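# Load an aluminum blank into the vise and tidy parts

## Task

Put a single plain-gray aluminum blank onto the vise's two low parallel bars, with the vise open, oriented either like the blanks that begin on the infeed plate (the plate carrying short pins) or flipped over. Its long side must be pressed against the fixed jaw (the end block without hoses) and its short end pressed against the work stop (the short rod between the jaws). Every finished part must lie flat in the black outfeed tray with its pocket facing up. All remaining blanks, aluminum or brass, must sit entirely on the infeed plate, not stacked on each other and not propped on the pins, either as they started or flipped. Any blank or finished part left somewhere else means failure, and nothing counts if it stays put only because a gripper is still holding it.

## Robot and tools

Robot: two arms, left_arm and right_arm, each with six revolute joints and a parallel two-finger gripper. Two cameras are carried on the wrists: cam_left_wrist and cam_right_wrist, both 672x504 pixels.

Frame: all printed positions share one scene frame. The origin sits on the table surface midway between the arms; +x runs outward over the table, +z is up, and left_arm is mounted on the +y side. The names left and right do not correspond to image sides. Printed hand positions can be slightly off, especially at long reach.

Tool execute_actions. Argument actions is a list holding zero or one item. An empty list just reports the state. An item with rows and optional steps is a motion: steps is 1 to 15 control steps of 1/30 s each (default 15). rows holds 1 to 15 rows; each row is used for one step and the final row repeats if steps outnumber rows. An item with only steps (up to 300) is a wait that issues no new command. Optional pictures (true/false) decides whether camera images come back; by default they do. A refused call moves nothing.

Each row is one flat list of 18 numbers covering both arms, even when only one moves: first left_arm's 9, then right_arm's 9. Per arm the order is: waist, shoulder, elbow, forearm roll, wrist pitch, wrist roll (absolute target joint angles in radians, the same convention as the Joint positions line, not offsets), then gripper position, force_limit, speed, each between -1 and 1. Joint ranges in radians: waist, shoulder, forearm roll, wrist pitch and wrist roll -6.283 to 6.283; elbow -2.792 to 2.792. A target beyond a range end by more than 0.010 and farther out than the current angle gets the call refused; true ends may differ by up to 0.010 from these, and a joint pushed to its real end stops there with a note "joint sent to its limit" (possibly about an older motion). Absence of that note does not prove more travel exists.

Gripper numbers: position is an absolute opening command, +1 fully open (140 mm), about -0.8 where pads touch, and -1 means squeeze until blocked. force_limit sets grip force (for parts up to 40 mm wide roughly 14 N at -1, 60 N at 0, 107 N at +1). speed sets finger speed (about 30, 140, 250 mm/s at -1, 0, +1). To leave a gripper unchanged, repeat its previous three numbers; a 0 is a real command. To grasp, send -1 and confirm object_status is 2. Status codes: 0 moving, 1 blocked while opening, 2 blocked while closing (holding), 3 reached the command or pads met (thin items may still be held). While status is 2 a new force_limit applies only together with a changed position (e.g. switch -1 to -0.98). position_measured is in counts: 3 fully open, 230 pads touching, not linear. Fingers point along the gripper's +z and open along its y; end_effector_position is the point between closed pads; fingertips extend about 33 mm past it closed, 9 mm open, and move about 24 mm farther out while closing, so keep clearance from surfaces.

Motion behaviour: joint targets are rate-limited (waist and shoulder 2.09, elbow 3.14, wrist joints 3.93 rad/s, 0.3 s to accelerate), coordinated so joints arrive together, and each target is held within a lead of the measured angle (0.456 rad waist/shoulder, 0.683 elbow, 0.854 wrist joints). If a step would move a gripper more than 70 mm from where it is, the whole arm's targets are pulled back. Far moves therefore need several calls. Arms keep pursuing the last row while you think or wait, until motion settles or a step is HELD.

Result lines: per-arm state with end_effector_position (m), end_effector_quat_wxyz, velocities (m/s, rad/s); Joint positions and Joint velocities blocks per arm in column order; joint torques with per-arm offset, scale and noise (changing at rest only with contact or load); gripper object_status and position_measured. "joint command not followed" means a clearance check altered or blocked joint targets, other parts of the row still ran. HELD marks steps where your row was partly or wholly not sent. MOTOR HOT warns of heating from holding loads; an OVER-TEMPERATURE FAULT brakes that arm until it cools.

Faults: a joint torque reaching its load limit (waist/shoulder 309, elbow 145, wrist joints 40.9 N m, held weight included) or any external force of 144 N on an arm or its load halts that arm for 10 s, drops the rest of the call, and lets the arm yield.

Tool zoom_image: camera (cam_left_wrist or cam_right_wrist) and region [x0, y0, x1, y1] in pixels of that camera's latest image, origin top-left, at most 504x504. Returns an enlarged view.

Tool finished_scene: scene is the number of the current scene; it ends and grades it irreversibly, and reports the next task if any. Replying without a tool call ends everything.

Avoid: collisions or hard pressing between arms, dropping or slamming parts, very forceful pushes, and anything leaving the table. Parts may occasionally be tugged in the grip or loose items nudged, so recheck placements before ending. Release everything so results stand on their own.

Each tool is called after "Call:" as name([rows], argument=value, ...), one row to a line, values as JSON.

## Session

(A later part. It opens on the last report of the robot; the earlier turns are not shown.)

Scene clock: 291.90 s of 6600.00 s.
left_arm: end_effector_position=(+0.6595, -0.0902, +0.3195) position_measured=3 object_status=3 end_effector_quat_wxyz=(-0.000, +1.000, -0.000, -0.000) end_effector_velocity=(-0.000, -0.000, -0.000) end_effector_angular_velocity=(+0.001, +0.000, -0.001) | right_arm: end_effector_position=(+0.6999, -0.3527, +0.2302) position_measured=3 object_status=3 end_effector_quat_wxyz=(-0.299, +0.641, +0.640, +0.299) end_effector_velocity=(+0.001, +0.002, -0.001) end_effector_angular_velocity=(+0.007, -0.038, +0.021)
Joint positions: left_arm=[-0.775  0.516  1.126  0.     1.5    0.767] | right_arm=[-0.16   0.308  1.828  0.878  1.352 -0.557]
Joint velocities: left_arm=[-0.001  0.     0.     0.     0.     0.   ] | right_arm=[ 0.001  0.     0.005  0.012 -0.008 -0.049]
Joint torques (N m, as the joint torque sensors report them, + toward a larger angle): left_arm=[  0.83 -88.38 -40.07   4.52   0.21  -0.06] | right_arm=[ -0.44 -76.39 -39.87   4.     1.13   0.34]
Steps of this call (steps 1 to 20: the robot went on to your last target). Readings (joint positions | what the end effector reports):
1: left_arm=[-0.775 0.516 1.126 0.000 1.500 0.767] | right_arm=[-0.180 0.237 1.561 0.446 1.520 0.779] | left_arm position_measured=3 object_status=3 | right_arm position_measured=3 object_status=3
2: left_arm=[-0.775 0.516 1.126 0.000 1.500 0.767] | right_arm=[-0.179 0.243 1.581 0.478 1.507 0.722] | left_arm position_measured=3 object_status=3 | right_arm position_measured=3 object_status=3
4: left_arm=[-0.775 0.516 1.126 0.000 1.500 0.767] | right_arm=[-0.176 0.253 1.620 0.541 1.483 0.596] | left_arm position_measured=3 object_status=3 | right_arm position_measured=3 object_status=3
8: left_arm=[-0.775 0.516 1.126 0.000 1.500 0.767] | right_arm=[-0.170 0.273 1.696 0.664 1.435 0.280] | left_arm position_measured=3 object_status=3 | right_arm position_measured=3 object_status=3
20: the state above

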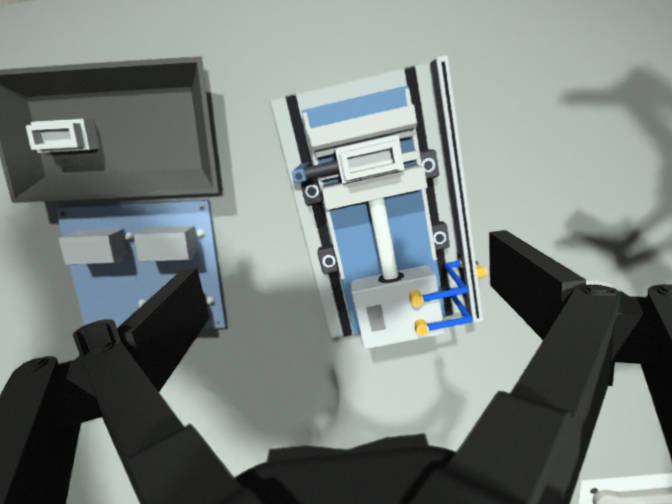

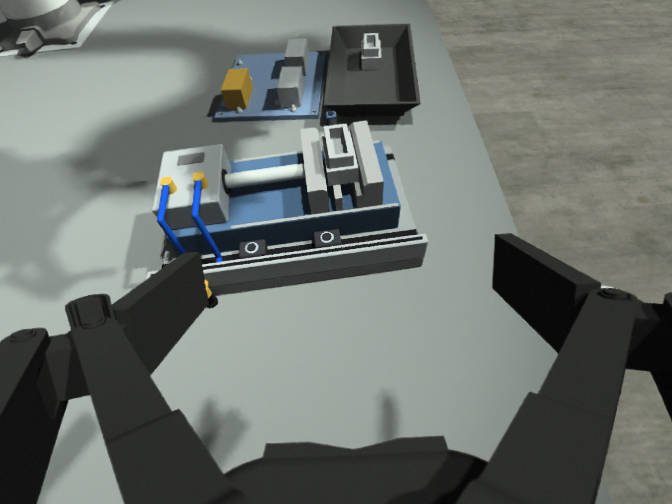

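Call:
execute_actions([
  {"rows": [[-0.771,0.6393,1.1996,0,1.3027,-0.888,-0.1,0,0, -0.160,0.308,1.828,0.878,1.352,-0.558,1,0,0]], "steps": 15},
], pictures=false)

Call:
execute_actions([
  {"steps": 15},
])

Scene clock: 351.70 s of 6600.00 s.
left_arm: end_effector_position=(+0.6886, -0.1162, +0.1974) position_measured=106 object_status=0 end_effector_quat_wxyz=(-0.000, +0.859, +0.511, +0.000) end_effector_velocity=(+0.038, -0.032, -0.200) end_effector_angular_velocity=(-0.002, -0.003, +3.420) | right_arm: end_effector_position=(+0.6999, -0.3526, +0.2302) position_measured=3 object_status=3 end_effector_quat_wxyz=(-0.299, +0.641, +0.641, +0.299) end_effector_velocity=(-0.000, -0.001, +0.000) end_effector_angular_velocity=(+0.001, +0.000, +0.000)
Joint positions: left_arm=[-0.772  0.617  1.186  0.     1.339 -0.304] | right_arm=[-0.16   0.308  1.828  0.878  1.352 -0.558]
Joint velocities: left_arm=[ 0.006  0.162  0.098  0.    -0.263 -3.415] | right_arm=[-0.001  0.    -0.     0.     0.001 -0.001]
Joint torques (N m, as the joint torque sensors report them, + toward a larger angle): left_arm=[  -3.94 -107.73  -44.55    4.66    0.41   -0.01] | right_arm=[ -0.62 -72.79 -35.19   3.96   0.87   0.11]
Steps of this call (steps 1 to 30: the robot went on to your last target; steps 31 to 90: nothing new was sent; then 56.30 s passed at rest; steps 91 to 105: all 15 steps of this action). Readings (joint positions | what the end effector reports):
91: left_arm=[-0.775 0.516 1.126 0.000 1.500 0.766] | right_arm=[-0.160 0.308 1.828 0.878 1.352 -0.558] | left_arm position_measured=3 object_status=0 | right_arm position_measured=3 object_status=3
92: left_arm=[-0.775 0.517 1.126 0.000 1.498 0.757] | right_arm=[-0.160 0.308 1.828 0.878 1.352 -0.558] | left_arm position_measured=7 object_status=0 | right_arm position_measured=3 object_status=3
94: left_arm=[-0.775 0.526 1.131 0.000 1.484 0.698] | right_arm=[-0.160 0.308 1.828 0.878 1.352 -0.558] | left_arm position_measured=22 object_status=0 | right_arm position_measured=3 object_status=3
98: left_arm=[-0.774 0.563 1.154 0.000 1.425 0.421] | right_arm=[-0.160 0.308 1.828 0.878 1.352 -0.558] | left_arm position_measured=53 object_status=0 | right_arm position_measured=3 object_status=3
105: the state above

Scene clock: 352.20 s of 6600.00 s.
left_arm: end_effector_position=(+0.6935, -0.1203, +0.1695) position_measured=141 object_status=3 end_effector_quat_wxyz=(+0.000, +0.675, +0.737, +0.000) end_effector_velocity=(+0.000, +0.001, -0.000) end_effector_angular_velocity=(+0.000, +0.000, +0.001) | right_arm: end_effector_position=(+0.6999, -0.3526, +0.2302) position_measured=3 object_status=3 end_effector_quat_wxyz=(-0.299, +0.641, +0.641, +0.299) end_effector_velocity=(-0.000, +0.001, +0.001) end_effector_angular_velocity=(+0.001, -0.000, +0.001)
Joint positions: left_arm=[-0.771  0.639  1.2    0.     1.303 -0.888] | right_arm=[-0.16   0.308  1.828  0.878  1.352 -0.558]
Joint velocities: left_arm=[ 0.001  0.     0.    -0.    -0.    -0.   ] | right_arm=[ 0.001 -0.001  0.     0.001  0.001 -0.   ]
Joint torques (N m, as the joint torque sensors report them, + toward a larger angle): left_arm=[ -0.24 -97.54 -37.78   4.1    0.31   0.07] | right_arm=[ -0.34 -74.34 -35.72   3.79   0.96   0.15]
Steps of this call (steps 1 to 15: the robot went on to your last target). Readings (joint positions | what the end effector reports):
1: left_arm=[-0.772 0.622 1.189 0.000 1.331 -0.417] | right_arm=[-0.160 0.308 1.828 0.878 1.352 -0.558] | left_arm position_measured=114 object_status=0 | right_arm position_measured=3 object_status=3
2: left_arm=[-0.771 0.626 1.192 0.000 1.324 -0.520] | right_arm=[-0.160 0.308 1.828 0.878 1.352 -0.558] | left_arm position_measured=121 object_status=0 | right_arm position_measured=3 object_status=3
4: left_arm=[-0.771 0.633 1.196 0.000 1.313 -0.693] | right_arm=[-0.160 0.308 1.828 0.878 1.352 -0.558] | left_arm position_measured=136 object_status=0 | right_arm position_measured=3 object_status=3
8: left_arm=[-0.771 0.639 1.199 0.000 1.303 -0.875] | right_arm=[-0.160 0.308 1.828 0.878 1.352 -0.558] | left_arm position_measured=141 object_status=0 | right_arm position_measured=3 object_status=3
15: the state above

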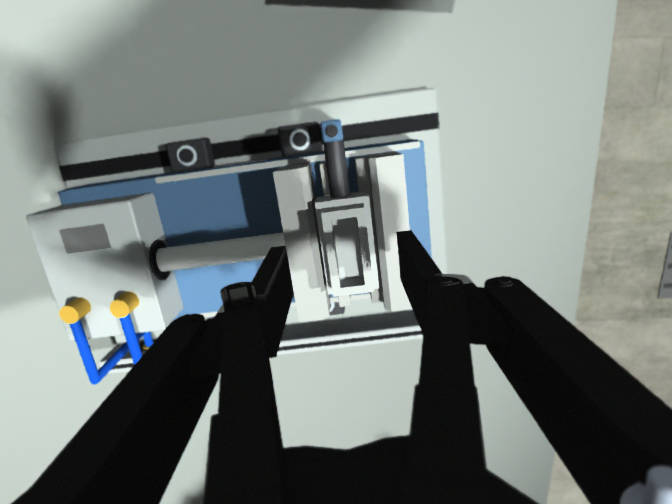

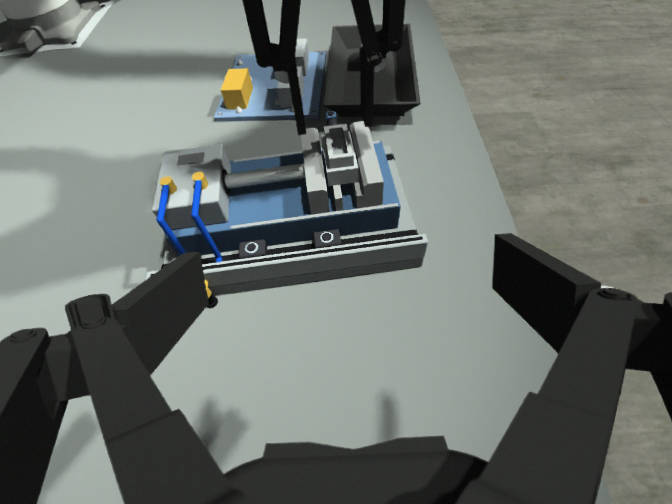

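Call:
zoom_image(camera="cam_left_wrist", region=[250, 110, 450, 330])

Call:
zoom_image(camera="cam_right_wrist", region=[280, 70, 420, 230])

Region (250, 110, 450, 330) of cam_left_wrist's 672x504 image, scaled by 2.291, with more detail than that image has; it fills the left 458 columns of this view, and the rest is white.

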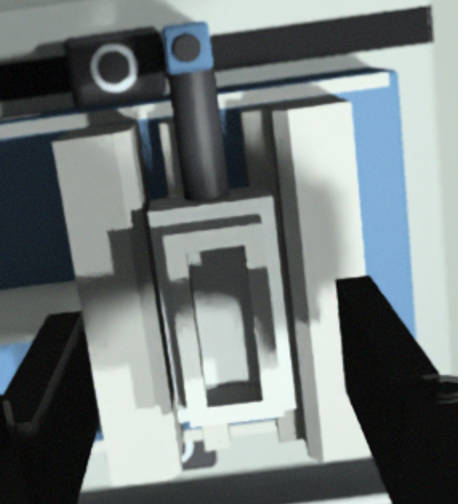

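Region (280, 70, 420, 230) of cam_right_wrist's 672x504 image, scaled by 3.150, with more detail than that image has; it fills the left 441 columns of this view, and the rest is white.

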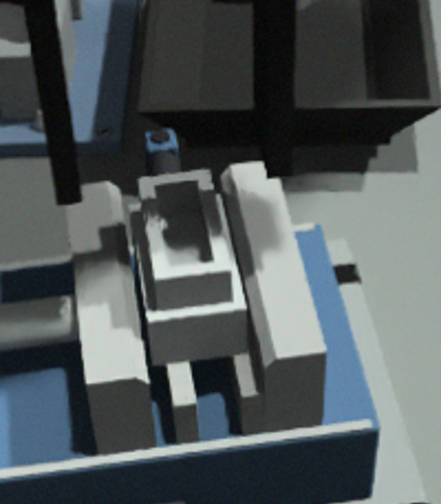

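Call:
execute_actions([
  {"rows": [[-0.7745,0.6576,1.2151,0,1.2689,-0.8915,-0.1,0,0, -0.160,0.308,1.828,0.878,1.352,-0.558,1,0,0]], "steps": 15},
])

Scene clock: 377.33 s of 6600.00 s.
left_arm: end_effector_position=(+0.6939, -0.1253, +0.1445) position_measured=141 object_status=3 end_effector_quat_wxyz=(+0.000, +0.675, +0.737, -0.000) end_effector_velocity=(-0.001, +0.000, -0.001) end_effector_angular_velocity=(+0.001, +0.000, -0.000) | right_arm: end_effector_position=(+0.6999, -0.3526, +0.2302) position_measured=3 object_status=3 end_effector_quat_wxyz=(-0.299, +0.641, +0.641, +0.299) end_effector_velocity=(+0.001, -0.000, -0.000) end_effector_angular_velocity=(-0.001, -0.002, -0.002)
Joint positions: left_arm=[-0.774  0.658  1.215 -0.     1.269 -0.891] | right_arm=[-0.16   0.308  1.828  0.878  1.352 -0.558]
Joint velocities: left_arm=[-0.001  0.     0.001  0.001 -0.    -0.001] | right_arm=[ 0.    -0.    -0.     0.    -0.002 -0.   ]
Joint torques (N m, as the joint torque sensors report them, + toward a larger angle): left_arm=[  -0.7  -100.02  -37.91    4.18    0.34    0.17] | right_arm=[  1.21 -73.68 -35.84   3.71   1.1    0.  ]
Steps of this call (steps 1 to 15: the robot went on to your last target; steps 16 to 90: nothing new was sent; then 21.63 s passed at rest; steps 91 to 105: all 15 steps of this action). Readings (joint positions | what the end effector reports):
91: left_arm=[-0.771 0.640 1.200 -0.000 1.302 -0.888] | right_arm=[-0.160 0.308 1.828 0.878 1.352 -0.558] | left_arm position_measured=141 object_status=3 | right_arm position_measured=3 object_status=3
92: left_arm=[-0.772 0.643 1.203 -0.000 1.294 -0.889] | right_arm=[-0.160 0.308 1.828 0.878 1.352 -0.558] | left_arm position_measured=141 object_status=3 | right_arm position_measured=3 object_status=3
94: left_arm=[-0.774 0.655 1.213 -0.000 1.275 -0.891] | right_arm=[-0.160 0.308 1.828 0.878 1.352 -0.558] | left_arm position_measured=141 object_status=3 | right_arm position_measured=3 object_status=3
98: left_arm=[-0.774 0.657 1.215 -0.000 1.269 -0.891] | right_arm=[-0.160 0.308 1.828 0.878 1.352 -0.558] | left_arm position_measured=141 object_status=3 | right_arm position_measured=3 object_status=3
105: the state above

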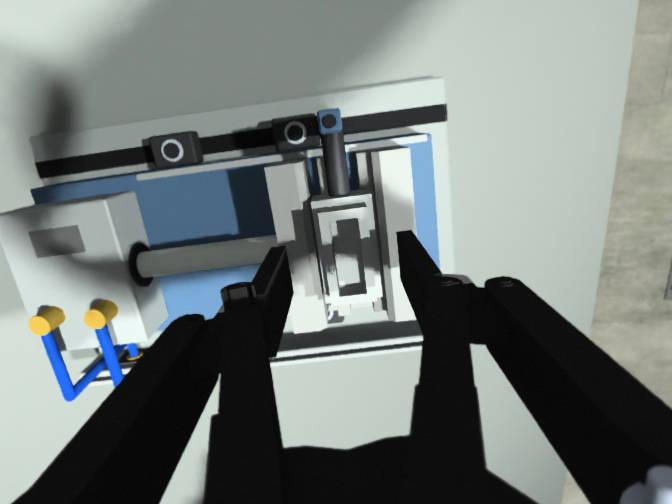

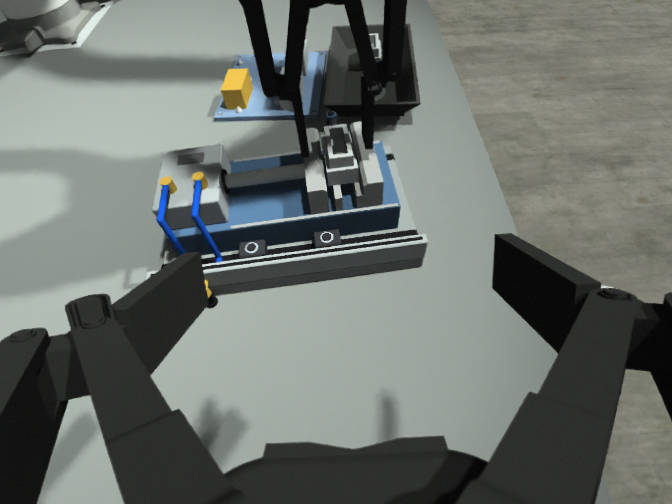

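Call:
zoom_image(camera="cam_left_wrist", region=[250, 100, 450, 340])

Call:
zoom_image(camera="cam_right_wrist", region=[290, 90, 400, 220])

Region (250, 100, 450, 340) of cam_left_wrist's 672x504 image, scaled by 2.100, with more detail than that image has.

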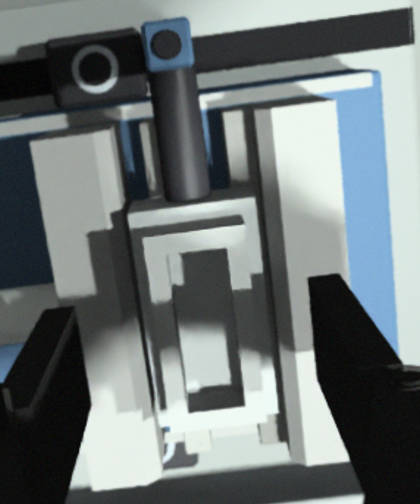

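Region (290, 90, 400, 220) of cam_right_wrist's 672x504 image, scaled by 3.877, with more detail than that image has; it fills the left 426 columns of this view, and the rest is white.

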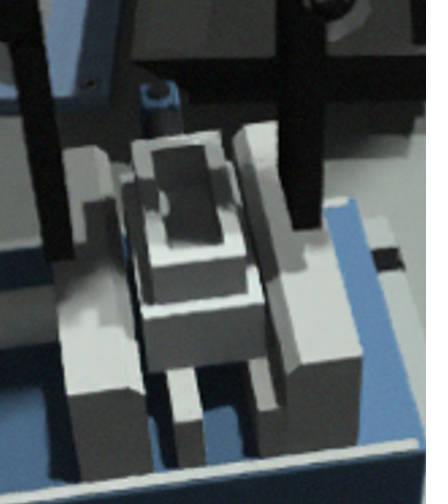

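Call:
execute_actions([
  {"rows": [[-0.7745,0.66076,1.22096,0,1.25988,-0.8915,-0.1,0,0, -0.160,0.308,1.828,0.878,1.352,-0.558,1,0,0]], "steps": 10},
])

Scene clock: 389.20 s of 6600.00 s.
left_arm: end_effector_position=(+0.6940, -0.1253, +0.1385) position_measured=141 object_status=3 end_effector_quat_wxyz=(+0.000, +0.675, +0.737, +0.000) end_effector_velocity=(-0.000, +0.000, -0.002) end_effector_angular_velocity=(+0.001, +0.001, +0.000) | right_arm: end_effector_position=(+0.6999, -0.3526, +0.2302) position_measured=3 object_status=3 end_effector_quat_wxyz=(-0.299, +0.641, +0.641, +0.299) end_effector_velocity=(-0.001, -0.000, +0.001) end_effector_angular_velocity=(+0.001, +0.000, +0.002)
Joint positions: left_arm=[-0.775  0.661  1.221  0.     1.26  -0.892] | right_arm=[-0.16   0.308  1.828  0.878  1.352 -0.558]
Joint velocities: left_arm=[ 0.     0.002  0.001 -0.    -0.    -0.   ] | right_arm=[-0.001 -0.001 -0.    -0.     0.004 -0.   ]
Joint torques (N m, as the joint torque sensors report them, + toward a larger angle): left_arm=[   0.13 -100.34  -38.08    4.57    0.05   -0.05] | right_arm=[ -0.87 -71.53 -35.47   3.91   0.98   0.15]
Steps of this call (steps 1 to 15: the robot went on to your last target; steps 16 to 90: nothing new was sent; then 8.53 s passed at rest; steps 91 to 100: all 10 steps of this action). Readings (joint positions | what the end effector reports):
91: left_arm=[-0.775 0.658 1.215 0.000 1.268 -0.892] | right_arm=[-0.160 0.308 1.828 0.878 1.352 -0.558] | left_arm position_measured=141 object_status=3 | right_arm position_measured=3 object_status=3
92: left_arm=[-0.775 0.659 1.217 0.000 1.265 -0.892] | right_arm=[-0.160 0.308 1.828 0.878 1.352 -0.558] | left_arm position_measured=141 object_status=3 | right_arm position_measured=3 object_status=3
94: left_arm=[-0.775 0.660 1.220 0.000 1.261 -0.892] | right_arm=[-0.160 0.308 1.828 0.878 1.352 -0.558] | left_arm position_measured=141 object_status=3 | right_arm position_measured=3 object_status=3
98: left_arm=[-0.775 0.661 1.221 0.000 1.260 -0.892] | right_arm=[-0.160 0.308 1.828 0.878 1.352 -0.558] | left_arm position_measured=141 object_status=3 | right_arm position_measured=3 object_status=3
100: the state above

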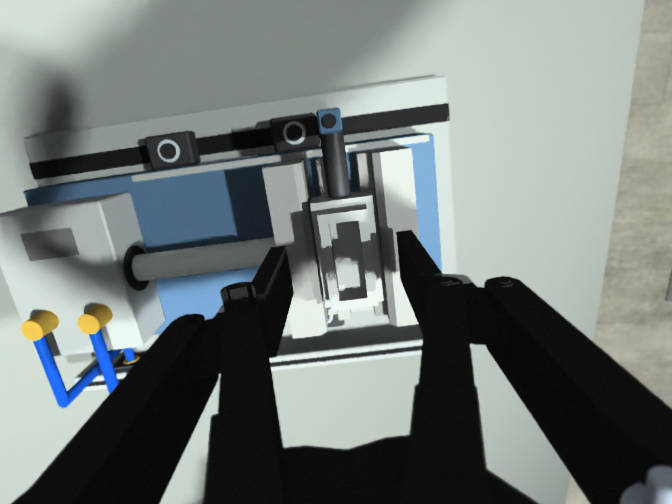

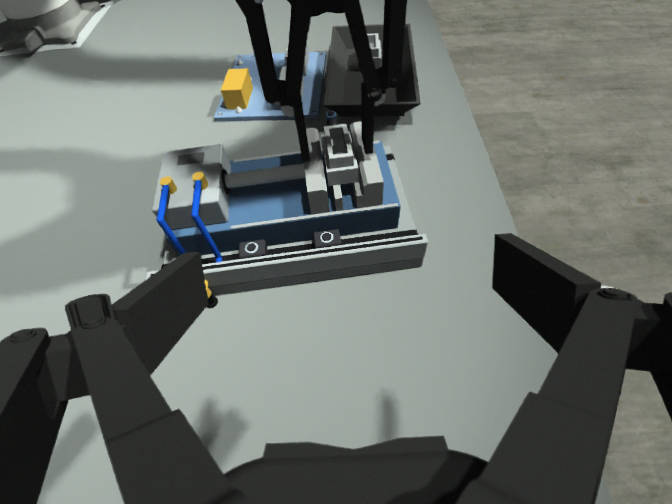

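Call:
zoom_image(camera="cam_right_wrist", region=[290, 90, 400, 220])

Region (290, 90, 400, 220) of cam_right_wrist's 672x504 image, scaled by 3.877, with more detail than that image has; it fills the left 426 columns of this view, and the rest is white.

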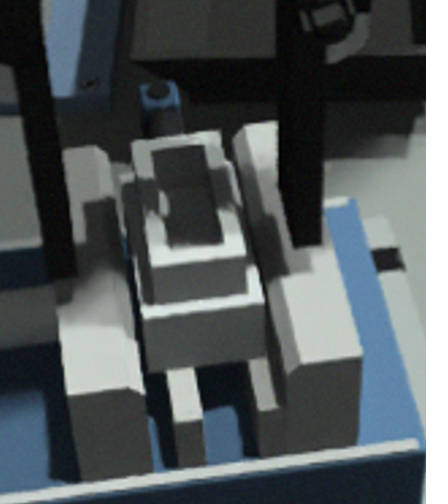

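Call:
execute_actions([
  {"rows": [[-0.7745,0.66311,1.22537,0,1.25311,-0.8915,-0.1,0,0, -0.160,0.308,1.828,0.878,1.352,-0.558,1,0,0]], "steps": 10},
], pictures=false)

Call:
execute_actions([
  {"rows": [[-0.7745,0.66494,1.22880,0,1.24785,-0.8915,-0.1,0,0, -0.160,0.308,1.828,0.878,1.352,-0.558,1,0,0]], "steps": 10},
])

Scene clock: 394.67 s of 6600.00 s.
left_arm: end_effector_position=(+0.6939, -0.1253, +0.1340) position_measured=141 object_status=3 end_effector_quat_wxyz=(+0.000, +0.675, +0.737, -0.000) end_effector_velocity=(+0.000, -0.001, -0.000) end_effector_angular_velocity=(-0.001, -0.002, +0.001) | right_arm: end_effector_position=(+0.6999, -0.3526, +0.2302) position_measured=3 object_status=3 end_effector_quat_wxyz=(-0.299, +0.641, +0.641, +0.299) end_effector_velocity=(-0.000, +0.000, -0.000) end_effector_angular_velocity=(+0.001, +0.001, +0.001)
Joint positions: left_arm=[-0.775  0.663  1.225 -0.     1.253 -0.892] | right_arm=[-0.16   0.308  1.828  0.878  1.352 -0.558]
Joint velocities: left_arm=[-0.    -0.     0.     0.    -0.002 -0.001] | right_arm=[ 0.     0.001  0.    -0.     0.001 -0.   ]
Joint torques (N m, as the joint torque sensors report them, + toward a larger angle): left_arm=[ -1.21 -98.95 -37.51   4.25   0.69   0.25] | right_arm=[ -2.1  -71.24 -35.87   4.05   0.81   0.3 ]
Steps of this call (steps 1 to 15: the robot went on to your last target; steps 16 to 90: nothing new was sent; then 2.13 s passed at rest; steps 91 to 100: all 10 steps of this action). Readings (joint positions | what the end effector reports):
91: left_arm=[-0.775 0.661 1.221 -0.000 1.260 -0.891] | right_arm=[-0.160 0.308 1.828 0.878 1.352 -0.558] | left_arm position_measured=141 object_status=3 | right_arm position_measured=3 object_status=3
92: left_arm=[-0.775 0.662 1.223 -0.000 1.257 -0.892] | right_arm=[-0.160 0.308 1.828 0.878 1.352 -0.558] | left_arm position_measured=141 object_status=3 | right_arm position_measured=3 object_status=3
94: left_arm=[-0.775 0.663 1.225 -0.000 1.254 -0.892] | right_arm=[-0.160 0.308 1.828 0.878 1.352 -0.558] | left_arm position_measured=141 object_status=3 | right_arm position_measured=3 object_status=3
98: left_arm=[-0.775 0.663 1.225 -0.000 1.253 -0.892] | right_arm=[-0.160 0.308 1.828 0.878 1.352 -0.558] | left_arm position_measured=141 object_status=3 | right_arm position_measured=3 object_status=3
100: the state above

Scene clock: 395.00 s of 6600.00 s.
left_arm: end_effector_position=(+0.6939, -0.1253, +0.1305) position_measured=141 object_status=3 end_effector_quat_wxyz=(+0.000, +0.675, +0.737, -0.000) end_effector_velocity=(+0.000, -0.000, +0.000) end_effector_angular_velocity=(-0.001, -0.001, -0.001) | right_arm: end_effector_position=(+0.6999, -0.3526, +0.2302) position_measured=3 object_status=3 end_effector_quat_wxyz=(-0.299, +0.641, +0.641, +0.299) end_effector_velocity=(-0.000, -0.000, -0.000) end_effector_angular_velocity=(+0.001, +0.000, +0.000)
Joint positions: left_arm=[-0.775  0.665  1.229 -0.     1.248 -0.892] | right_arm=[-0.16   0.308  1.828  0.878  1.352 -0.558]
Joint velocities: left_arm=[ 0.     0.    -0.001 -0.    -0.001  0.001] | right_arm=[-0.001  0.001 -0.     0.     0.001 -0.001]
Joint torques (N m, as the joint torque sensors report them, + toward a larger angle): left_arm=[ -0.9  -99.99 -37.7    4.22   0.38  -0.08] | right_arm=[ -0.63 -73.17 -35.34   3.79   1.08   0.13]
Steps of this call (steps 1 to 10: all 10 steps of this action). Readings (joint positions | what the end effector reports):
1: left_arm=[-0.775 0.663 1.226 -0.000 1.253 -0.891] | right_arm=[-0.160 0.308 1.828 0.878 1.352 -0.558] | left_arm position_measured=141 object_status=3 | right_arm position_measured=3 object_status=3
2: left_arm=[-0.775 0.664 1.227 -0.000 1.251 -0.891] | right_arm=[-0.160 0.308 1.828 0.878 1.352 -0.558] | left_arm position_measured=141 object_status=3 | right_arm position_measured=3 object_status=3
4: left_arm=[-0.775 0.665 1.228 -0.000 1.249 -0.892] | right_arm=[-0.160 0.308 1.828 0.878 1.352 -0.558] | left_arm position_measured=141 object_status=3 | right_arm position_measured=3 object_status=3
8: left_arm=[-0.775 0.665 1.229 -0.000 1.248 -0.892] | right_arm=[-0.160 0.308 1.828 0.878 1.352 -0.558] | left_arm position_measured=141 object_status=3 | right_arm position_measured=3 object_status=3
10: the state above

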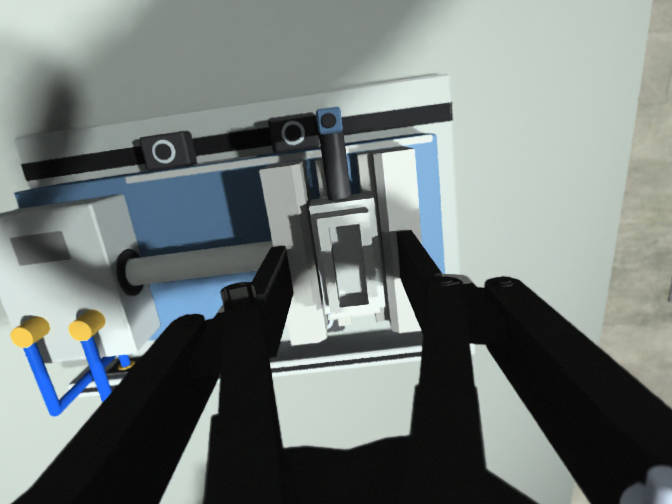

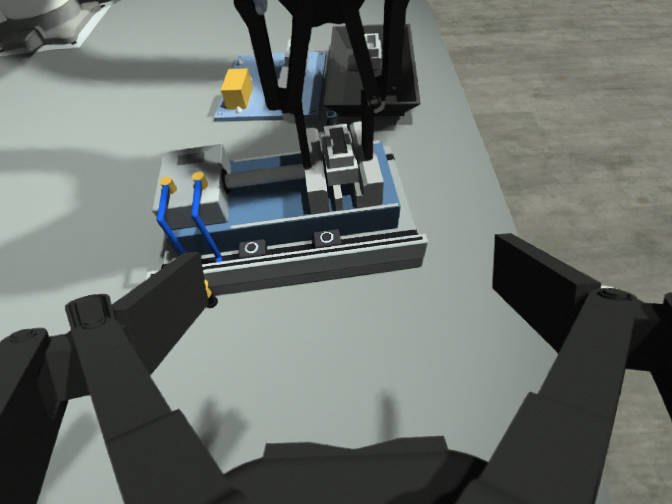

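Call:
zoom_image(camera="cam_right_wrist", region=[290, 90, 400, 220])

Call:
zoom_image(camera="cam_left_wrist", region=[250, 100, 450, 340])

Region (290, 90, 400, 220) of cam_right_wrist's 672x504 image, scaled by 3.877, with more detail than that image has; it fills the left 426 columns of this view, and the rest is white.

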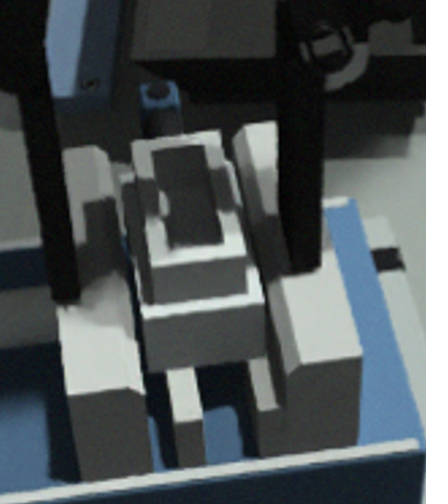

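Region (250, 100, 450, 340) of cam_left_wrist's 672x504 image, scaled by 2.100, with more detail than that image has.

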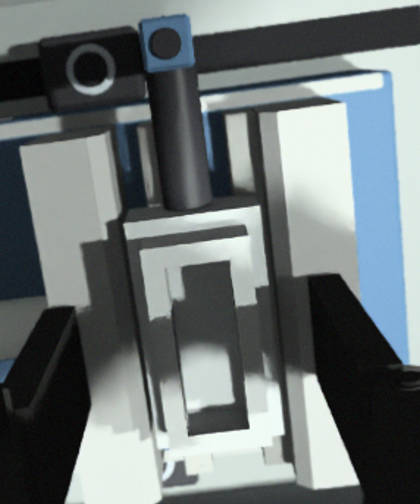

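Call:
execute_actions([
  {"rows": [[-0.7745,0.66625,1.23126,0,1.24409,-0.8915,-0.1,0,0, -0.160,0.308,1.828,0.878,1.352,-0.558,1,0,0]], "steps": 10},
])

Call:
zoom_image(camera="cam_right_wrist", region=[290, 90, 400, 220])

Scene clock: 403.20 s of 6600.00 s.
left_arm: end_effector_position=(+0.6939, -0.1253, +0.1281) position_measured=141 object_status=3 end_effector_quat_wxyz=(+0.000, +0.675, +0.737, +0.000) end_effector_velocity=(-0.000, +0.000, -0.000) end_effector_angular_velocity=(+0.000, +0.001, -0.001) | right_arm: end_effector_position=(+0.6999, -0.3526, +0.2302) position_measured=3 object_status=3 end_effector_quat_wxyz=(-0.299, +0.641, +0.641, +0.299) end_effector_velocity=(+0.001, +0.000, +0.000) end_effector_angular_velocity=(+0.001, -0.002, -0.001)
Joint positions: left_arm=[-0.774  0.666  1.231  0.     1.244 -0.892] | right_arm=[-0.16   0.308  1.828  0.878  1.352 -0.558]
Joint velocities: left_arm=[ 0.    -0.     0.001 -0.001  0.     0.001] | right_arm=[-0.    -0.    -0.     0.001 -0.001 -0.001]
Joint torques (N m, as the joint torque sensors report them, + toward a larger angle): left_arm=[ -0.45 -92.52 -36.16   4.05  -0.03   0.3 ] | right_arm=[ -0.08 -71.11 -35.83   3.89   0.89   0.44]
Steps of this call (steps 1 to 15: the robot went on to your last target; steps 16 to 90: nothing new was sent; then 4.87 s passed at rest; steps 91 to 100: all 10 steps of this action). Readings (joint positions | what the end effector reports):
91: left_arm=[-0.774 0.665 1.229 0.000 1.248 -0.891] | right_arm=[-0.160 0.308 1.828 0.878 1.352 -0.558] | left_arm position_measured=141 object_status=3 | right_arm position_measured=3 object_status=3
92: left_arm=[-0.774 0.665 1.230 0.000 1.246 -0.892] | right_arm=[-0.160 0.308 1.828 0.878 1.352 -0.558] | left_arm position_measured=141 object_status=3 | right_arm position_measured=3 object_status=3
94: left_arm=[-0.774 0.666 1.231 0.000 1.245 -0.892] | right_arm=[-0.160 0.308 1.828 0.878 1.352 -0.558] | left_arm position_measured=141 object_status=3 | right_arm position_measured=3 object_status=3
98: left_arm=[-0.774 0.666 1.231 0.000 1.244 -0.892] | right_arm=[-0.160 0.308 1.828 0.878 1.352 -0.558] | left_arm position_measured=141 object_status=3 | right_arm position_measured=3 object_status=3
100: the state above

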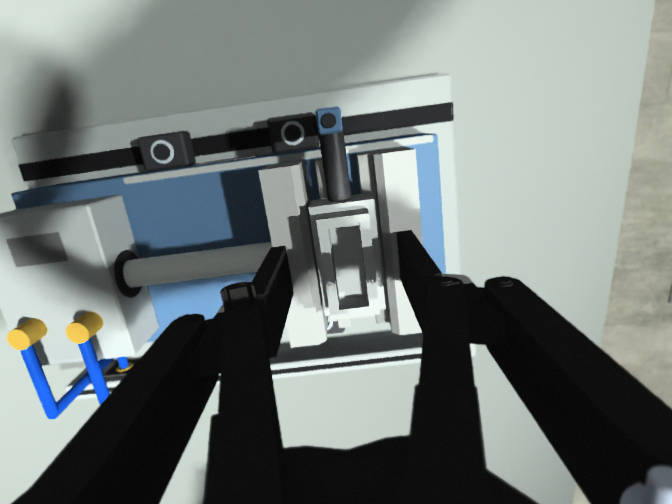

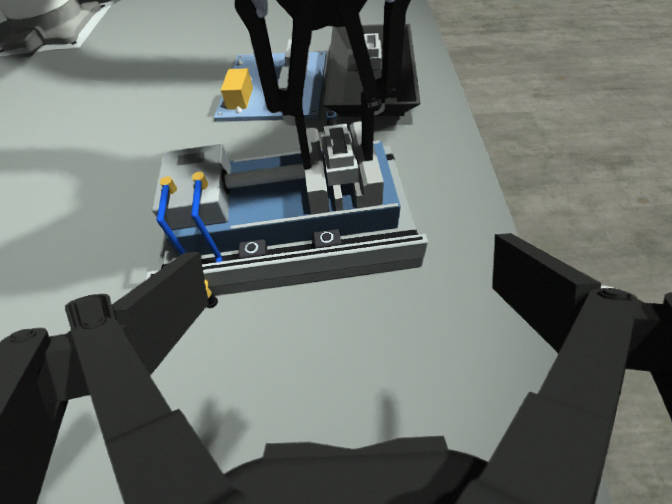

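Region (290, 90, 400, 220) of cam_right_wrist's 672x504 image, scaled by 3.877, with more detail than that image has; it fills the left 426 columns of this view, and the rest is white.

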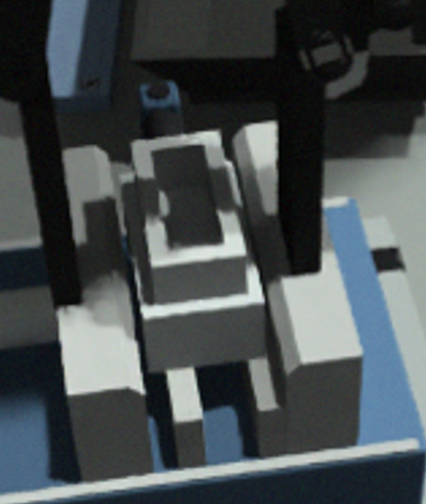

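Call:
execute_actions([
  {"rows": [[-0.7745,0.66363,1.22635,0,1.25160,-0.8915,-0.1,0,0, -0.160,0.308,1.828,0.878,1.352,-0.558,1,0,0],[-0.7745,0.66363,1.22635,0,1.25160,-0.8915,-0.1,0,0, -0.160,0.308,1.828,0.878,1.352,-0.558,1,0,0],[-0.7745,0.66363,1.22635,0,1.25160,-0.8915,-0.1,0,0, -0.160,0.308,1.828,0.878,1.352,-0.558,1,0,0],[-0.7745,0.66363,1.22635,0,1.25160,-0.8915,-0.1,0,0, -0.160,0.308,1.828,0.878,1.352,-0.558,1,0,0],[-0.7745,0.66363,1.22635,0,1.25160,-0.8915,-0.1,0,0, -0.160,0.308,1.828,0.878,1.352,-0.558,1,0,0],[-0.7745,0.66363,1.22635,0,1.25160,-0.8915,-1,0.2,-0.4, -0.160,0.308,1.828,0.878,1.352,-0.558,1,0,0]], "steps": 15},
], pictures=false)

Call:
execute_actions([
  {"steps": 6},
])

Scene clock: 410.93 s of 6600.00 s.
left_arm: end_effector_position=(+0.6940, -0.1253, +0.1331) position_measured=186 object_status=0 end_effector_quat_wxyz=(+0.000, +0.675, +0.737, -0.000) end_effector_velocity=(+0.000, +0.000, -0.000) end_effector_angular_velocity=(-0.000, +0.000, +0.002) | right_arm: end_effector_position=(+0.6999, -0.3526, +0.2302) position_measured=3 object_status=3 end_effector_quat_wxyz=(-0.299, +0.641, +0.641, +0.299) end_effector_velocity=(-0.001, -0.000, +0.000) end_effector_angular_velocity=(+0.000, +0.000, +0.001)
Joint positions: left_arm=[-0.774  0.664  1.226 -0.     1.252 -0.892] | right_arm=[-0.16   0.308  1.828  0.878  1.352 -0.558]
Joint velocities: left_arm=[ 0.    -0.     0.001 -0.    -0.    -0.001] | right_arm=[-0.001 -0.     0.    -0.001  0.002 -0.001]
Joint torques (N m, as the joint torque sensors report them, + toward a larger angle): left_arm=[ -5.6  -92.39 -33.61   0.79   1.86   0.37] | right_arm=[ -0.95 -71.54 -35.26   3.85   1.12   0.05]
Steps of this call (steps 1 to 15: the robot went on to your last target; steps 16 to 90: nothing new was sent; then 4.23 s passed at rest; steps 91 to 105: all 15 steps of this action). Readings (joint positions | what the end effector reports):
91: left_arm=[-0.774 0.666 1.231 -0.000 1.244 -0.892] | right_arm=[-0.160 0.308 1.828 0.878 1.352 -0.558] | left_arm position_measured=141 object_status=3 | right_arm position_measured=3 object_status=3
92: left_arm=[-0.774 0.666 1.230 -0.000 1.246 -0.892] | right_arm=[-0.160 0.308 1.828 0.878 1.352 -0.558] | left_arm position_measured=141 object_status=3 | right_arm position_measured=3 object_status=3
94: left_arm=[-0.774 0.665 1.227 -0.000 1.250 -0.892] | right_arm=[-0.160 0.308 1.828 0.878 1.352 -0.558] | left_arm position_measured=141 object_status=3 | right_arm position_measured=3 object_status=3
98: left_arm=[-0.774 0.664 1.227 -0.000 1.251 -0.892] | right_arm=[-0.160 0.308 1.828 0.878 1.352 -0.558] | left_arm position_measured=150 object_status=0 | right_arm position_measured=3 object_status=3
105: the state above

Scene clock: 411.13 s of 6600.00 s.
left_arm: end_effector_position=(+0.6940, -0.1253, +0.1331) position_measured=187 object_status=2 end_effector_quat_wxyz=(+0.000, +0.675, +0.737, -0.000) end_effector_velocity=(+0.000, -0.000, +0.001) end_effector_angular_velocity=(-0.002, -0.001, +0.001) | right_arm: end_effector_position=(+0.6999, -0.3526, +0.2302) position_measured=3 object_status=3 end_effector_quat_wxyz=(-0.299, +0.641, +0.641, +0.299) end_effector_velocity=(-0.001, -0.000, +0.000) end_effector_angular_velocity=(+0.001, +0.001, +0.000)
Joint positions: left_arm=[-0.774  0.664  1.226 -0.     1.252 -0.892] | right_arm=[-0.16   0.308  1.828  0.878  1.352 -0.558]
Joint velocities: left_arm=[ 0.    -0.001  0.    -0.    -0.001 -0.   ] | right_arm=[-0.001 -0.001  0.    -0.     0.002  0.   ]
Joint torques (N m, as the joint torque sensors report them, + toward a larger angle): left_arm=[ -8.52 -94.96 -31.97   1.06   2.26   0.52] | right_arm=[  1.38 -71.53 -36.4    3.97   0.92   0.17]
Steps of this call (steps 1 to 6: the robot went on to your last target). Readings (joint positions | what the end effector reports):
1: left_arm=[-0.774 0.664 1.226 -0.000 1.252 -0.892] | right_arm=[-0.160 0.308 1.828 0.878 1.352 -0.558] | left_arm position_measured=187 object_status=0 | right_arm position_measured=3 object_status=3
2: left_arm=[-0.774 0.664 1.226 -0.000 1.252 -0.892] | right_arm=[-0.160 0.308 1.828 0.878 1.352 -0.558] | left_arm position_measured=187 object_status=0 | right_arm position_measured=3 object_status=3
4: left_arm=[-0.774 0.664 1.226 -0.000 1.252 -0.892] | right_arm=[-0.160 0.308 1.828 0.878 1.352 -0.558] | left_arm position_measured=187 object_status=0 | right_arm position_measured=3 object_status=3
6: the state above

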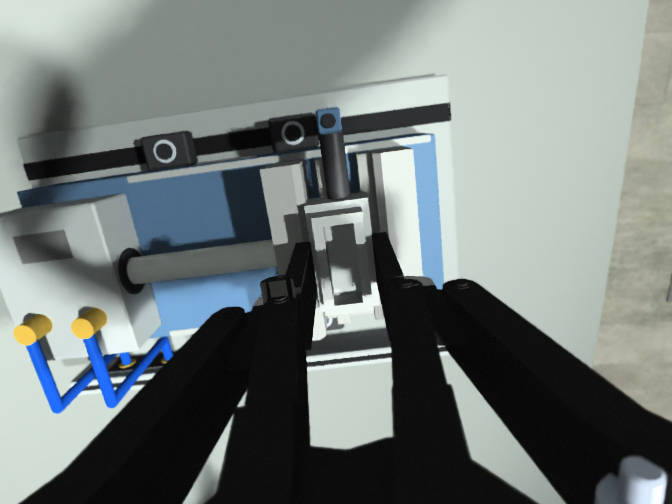

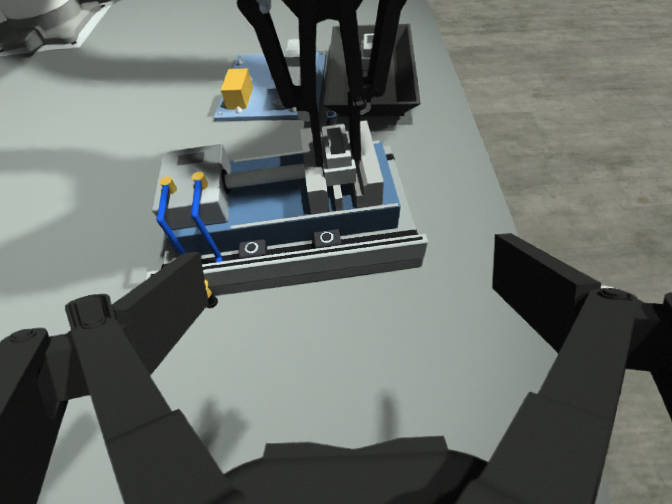

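Call:
zoom_image(camera="cam_right_wrist", region=[290, 90, 400, 220])

Region (290, 90, 400, 220) of cam_right_wrist's 672x504 image, scaled by 3.877, with more detail than that image has; it fills the left 426 columns of this view, and the rest is white.

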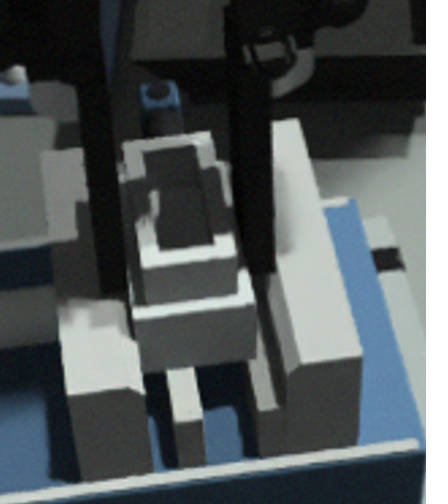

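Call:
execute_actions([
  {"rows": [[-0.77326,0.66526,1.22355,0,1.25277,-0.8903,-1,0.2,-0.4, -0.160,0.308,1.828,0.878,1.352,-0.558,1,0,0]], "steps": 8},
], pictures=false)

Call:
execute_actions([
  {"rows": [[-0.77326,0.65666,1.20725,0,1.27768,-0.8903,-1,0.2,-0.4, -0.160,0.308,1.828,0.878,1.352,-0.558,1,0,0]], "steps": 12},
])

Scene clock: 431.67 s of 6600.00 s.
left_arm: end_effector_position=(+0.6951, -0.1253, +0.1329) position_measured=187 object_status=2 end_effector_quat_wxyz=(-0.000, +0.676, +0.737, +0.000) end_effector_velocity=(+0.001, +0.001, +0.000) end_effector_angular_velocity=(-0.000, +0.001, -0.000) | right_arm: end_effector_position=(+0.6999, -0.3526, +0.2302) position_measured=3 object_status=3 end_effector_quat_wxyz=(-0.299, +0.641, +0.641, +0.299) end_effector_velocity=(+0.000, -0.000, +0.002) end_effector_angular_velocity=(-0.001, -0.005, -0.000)
Joint positions: left_arm=[-0.774  0.665  1.224  0.     1.253 -0.89 ] | right_arm=[-0.16   0.308  1.828  0.878  1.352 -0.558]
Joint velocities: left_arm=[ 0.002  0.001 -0.002 -0.     0.001  0.003] | right_arm=[-0.    -0.003 -0.     0.    -0.001 -0.001]
Joint torques (N m, as the joint torque sensors report them, + toward a larger angle): left_arm=[  3.92 -78.53 -29.43   6.36  -2.19   0.14] | right_arm=[  0.57 -72.42 -34.73   3.88   1.06   0.09]
Steps of this call (steps 1 to 15: the robot went on to your last target; steps 16 to 90: nothing new was sent; then 17.27 s passed at rest; steps 91 to 98: all 8 steps of this action). Readings (joint positions | what the end effector reports):
91: left_arm=[-0.774 0.664 1.226 0.000 1.252 -0.892] | right_arm=[-0.160 0.308 1.828 0.878 1.352 -0.558] | left_arm position_measured=187 object_status=2 | right_arm position_measured=3 object_status=3
92: left_arm=[-0.774 0.664 1.226 0.000 1.252 -0.892] | right_arm=[-0.160 0.308 1.828 0.878 1.352 -0.558] | left_arm position_measured=187 object_status=2 | right_arm position_measured=3 object_status=3
94: left_arm=[-0.774 0.665 1.224 0.000 1.253 -0.891] | right_arm=[-0.160 0.308 1.828 0.878 1.352 -0.558] | left_arm position_measured=187 object_status=2 | right_arm position_measured=3 object_status=3
98: the state above

Scene clock: 432.07 s of 6600.00 s.
left_arm: end_effector_position=(+0.6954, -0.1252, +0.1494) position_measured=187 object_status=2 end_effector_quat_wxyz=(-0.000, +0.675, +0.737, -0.000) end_effector_velocity=(-0.000, -0.000, +0.000) end_effector_angular_velocity=(-0.001, -0.000, -0.003) | right_arm: end_effector_position=(+0.6999, -0.3526, +0.2302) position_measured=3 object_status=3 end_effector_quat_wxyz=(-0.299, +0.641, +0.641, +0.299) end_effector_velocity=(-0.000, +0.001, +0.001) end_effector_angular_velocity=(-0.000, -0.003, +0.002)
Joint positions: left_arm=[-0.773  0.657  1.207 -0.     1.278 -0.89 ] | right_arm=[-0.16   0.308  1.828  0.878  1.352 -0.558]
Joint velocities: left_arm=[-0.    -0.001  0.001 -0.    -0.001  0.002] | right_arm=[ 0.002 -0.002 -0.     0.     0.    -0.001]
Joint torques (N m, as the joint torque sensors report them, + toward a larger angle): left_arm=[ -1.73 -99.29 -40.03   4.35   0.44   0.21] | right_arm=[ -2.53 -72.12 -34.99   4.2    0.84   0.27]
Steps of this call (steps 1 to 12: all 12 steps of this action). Readings (joint positions | what the end effector reports):
1: left_arm=[-0.773 0.665 1.223 0.000 1.253 -0.890] | right_arm=[-0.160 0.308 1.828 0.878 1.352 -0.558] | left_arm position_measured=187 object_status=2 | right_arm position_measured=3 object_status=3
2: left_arm=[-0.773 0.664 1.219 -0.000 1.260 -0.890] | right_arm=[-0.160 0.308 1.828 0.878 1.352 -0.558] | left_arm position_measured=187 object_status=2 | right_arm position_measured=3 object_status=3
4: left_arm=[-0.773 0.658 1.210 -0.000 1.273 -0.890] | right_arm=[-0.160 0.308 1.828 0.878 1.352 -0.558] | left_arm position_measured=187 object_status=2 | right_arm position_measured=3 object_status=3
8: left_arm=[-0.773 0.657 1.208 -0.000 1.277 -0.890] | right_arm=[-0.160 0.308 1.828 0.878 1.352 -0.558] | left_arm position_measured=187 object_status=2 | right_arm position_measured=3 object_status=3
12: the state above

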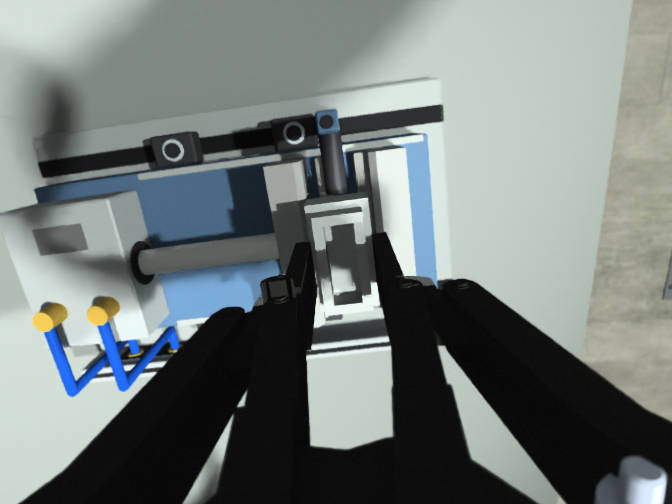

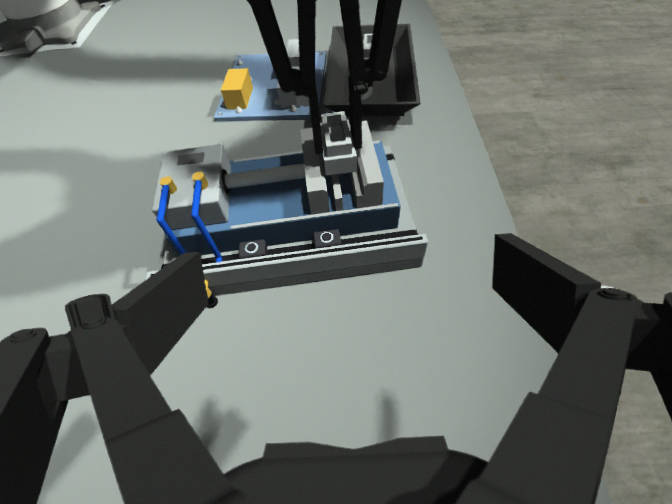

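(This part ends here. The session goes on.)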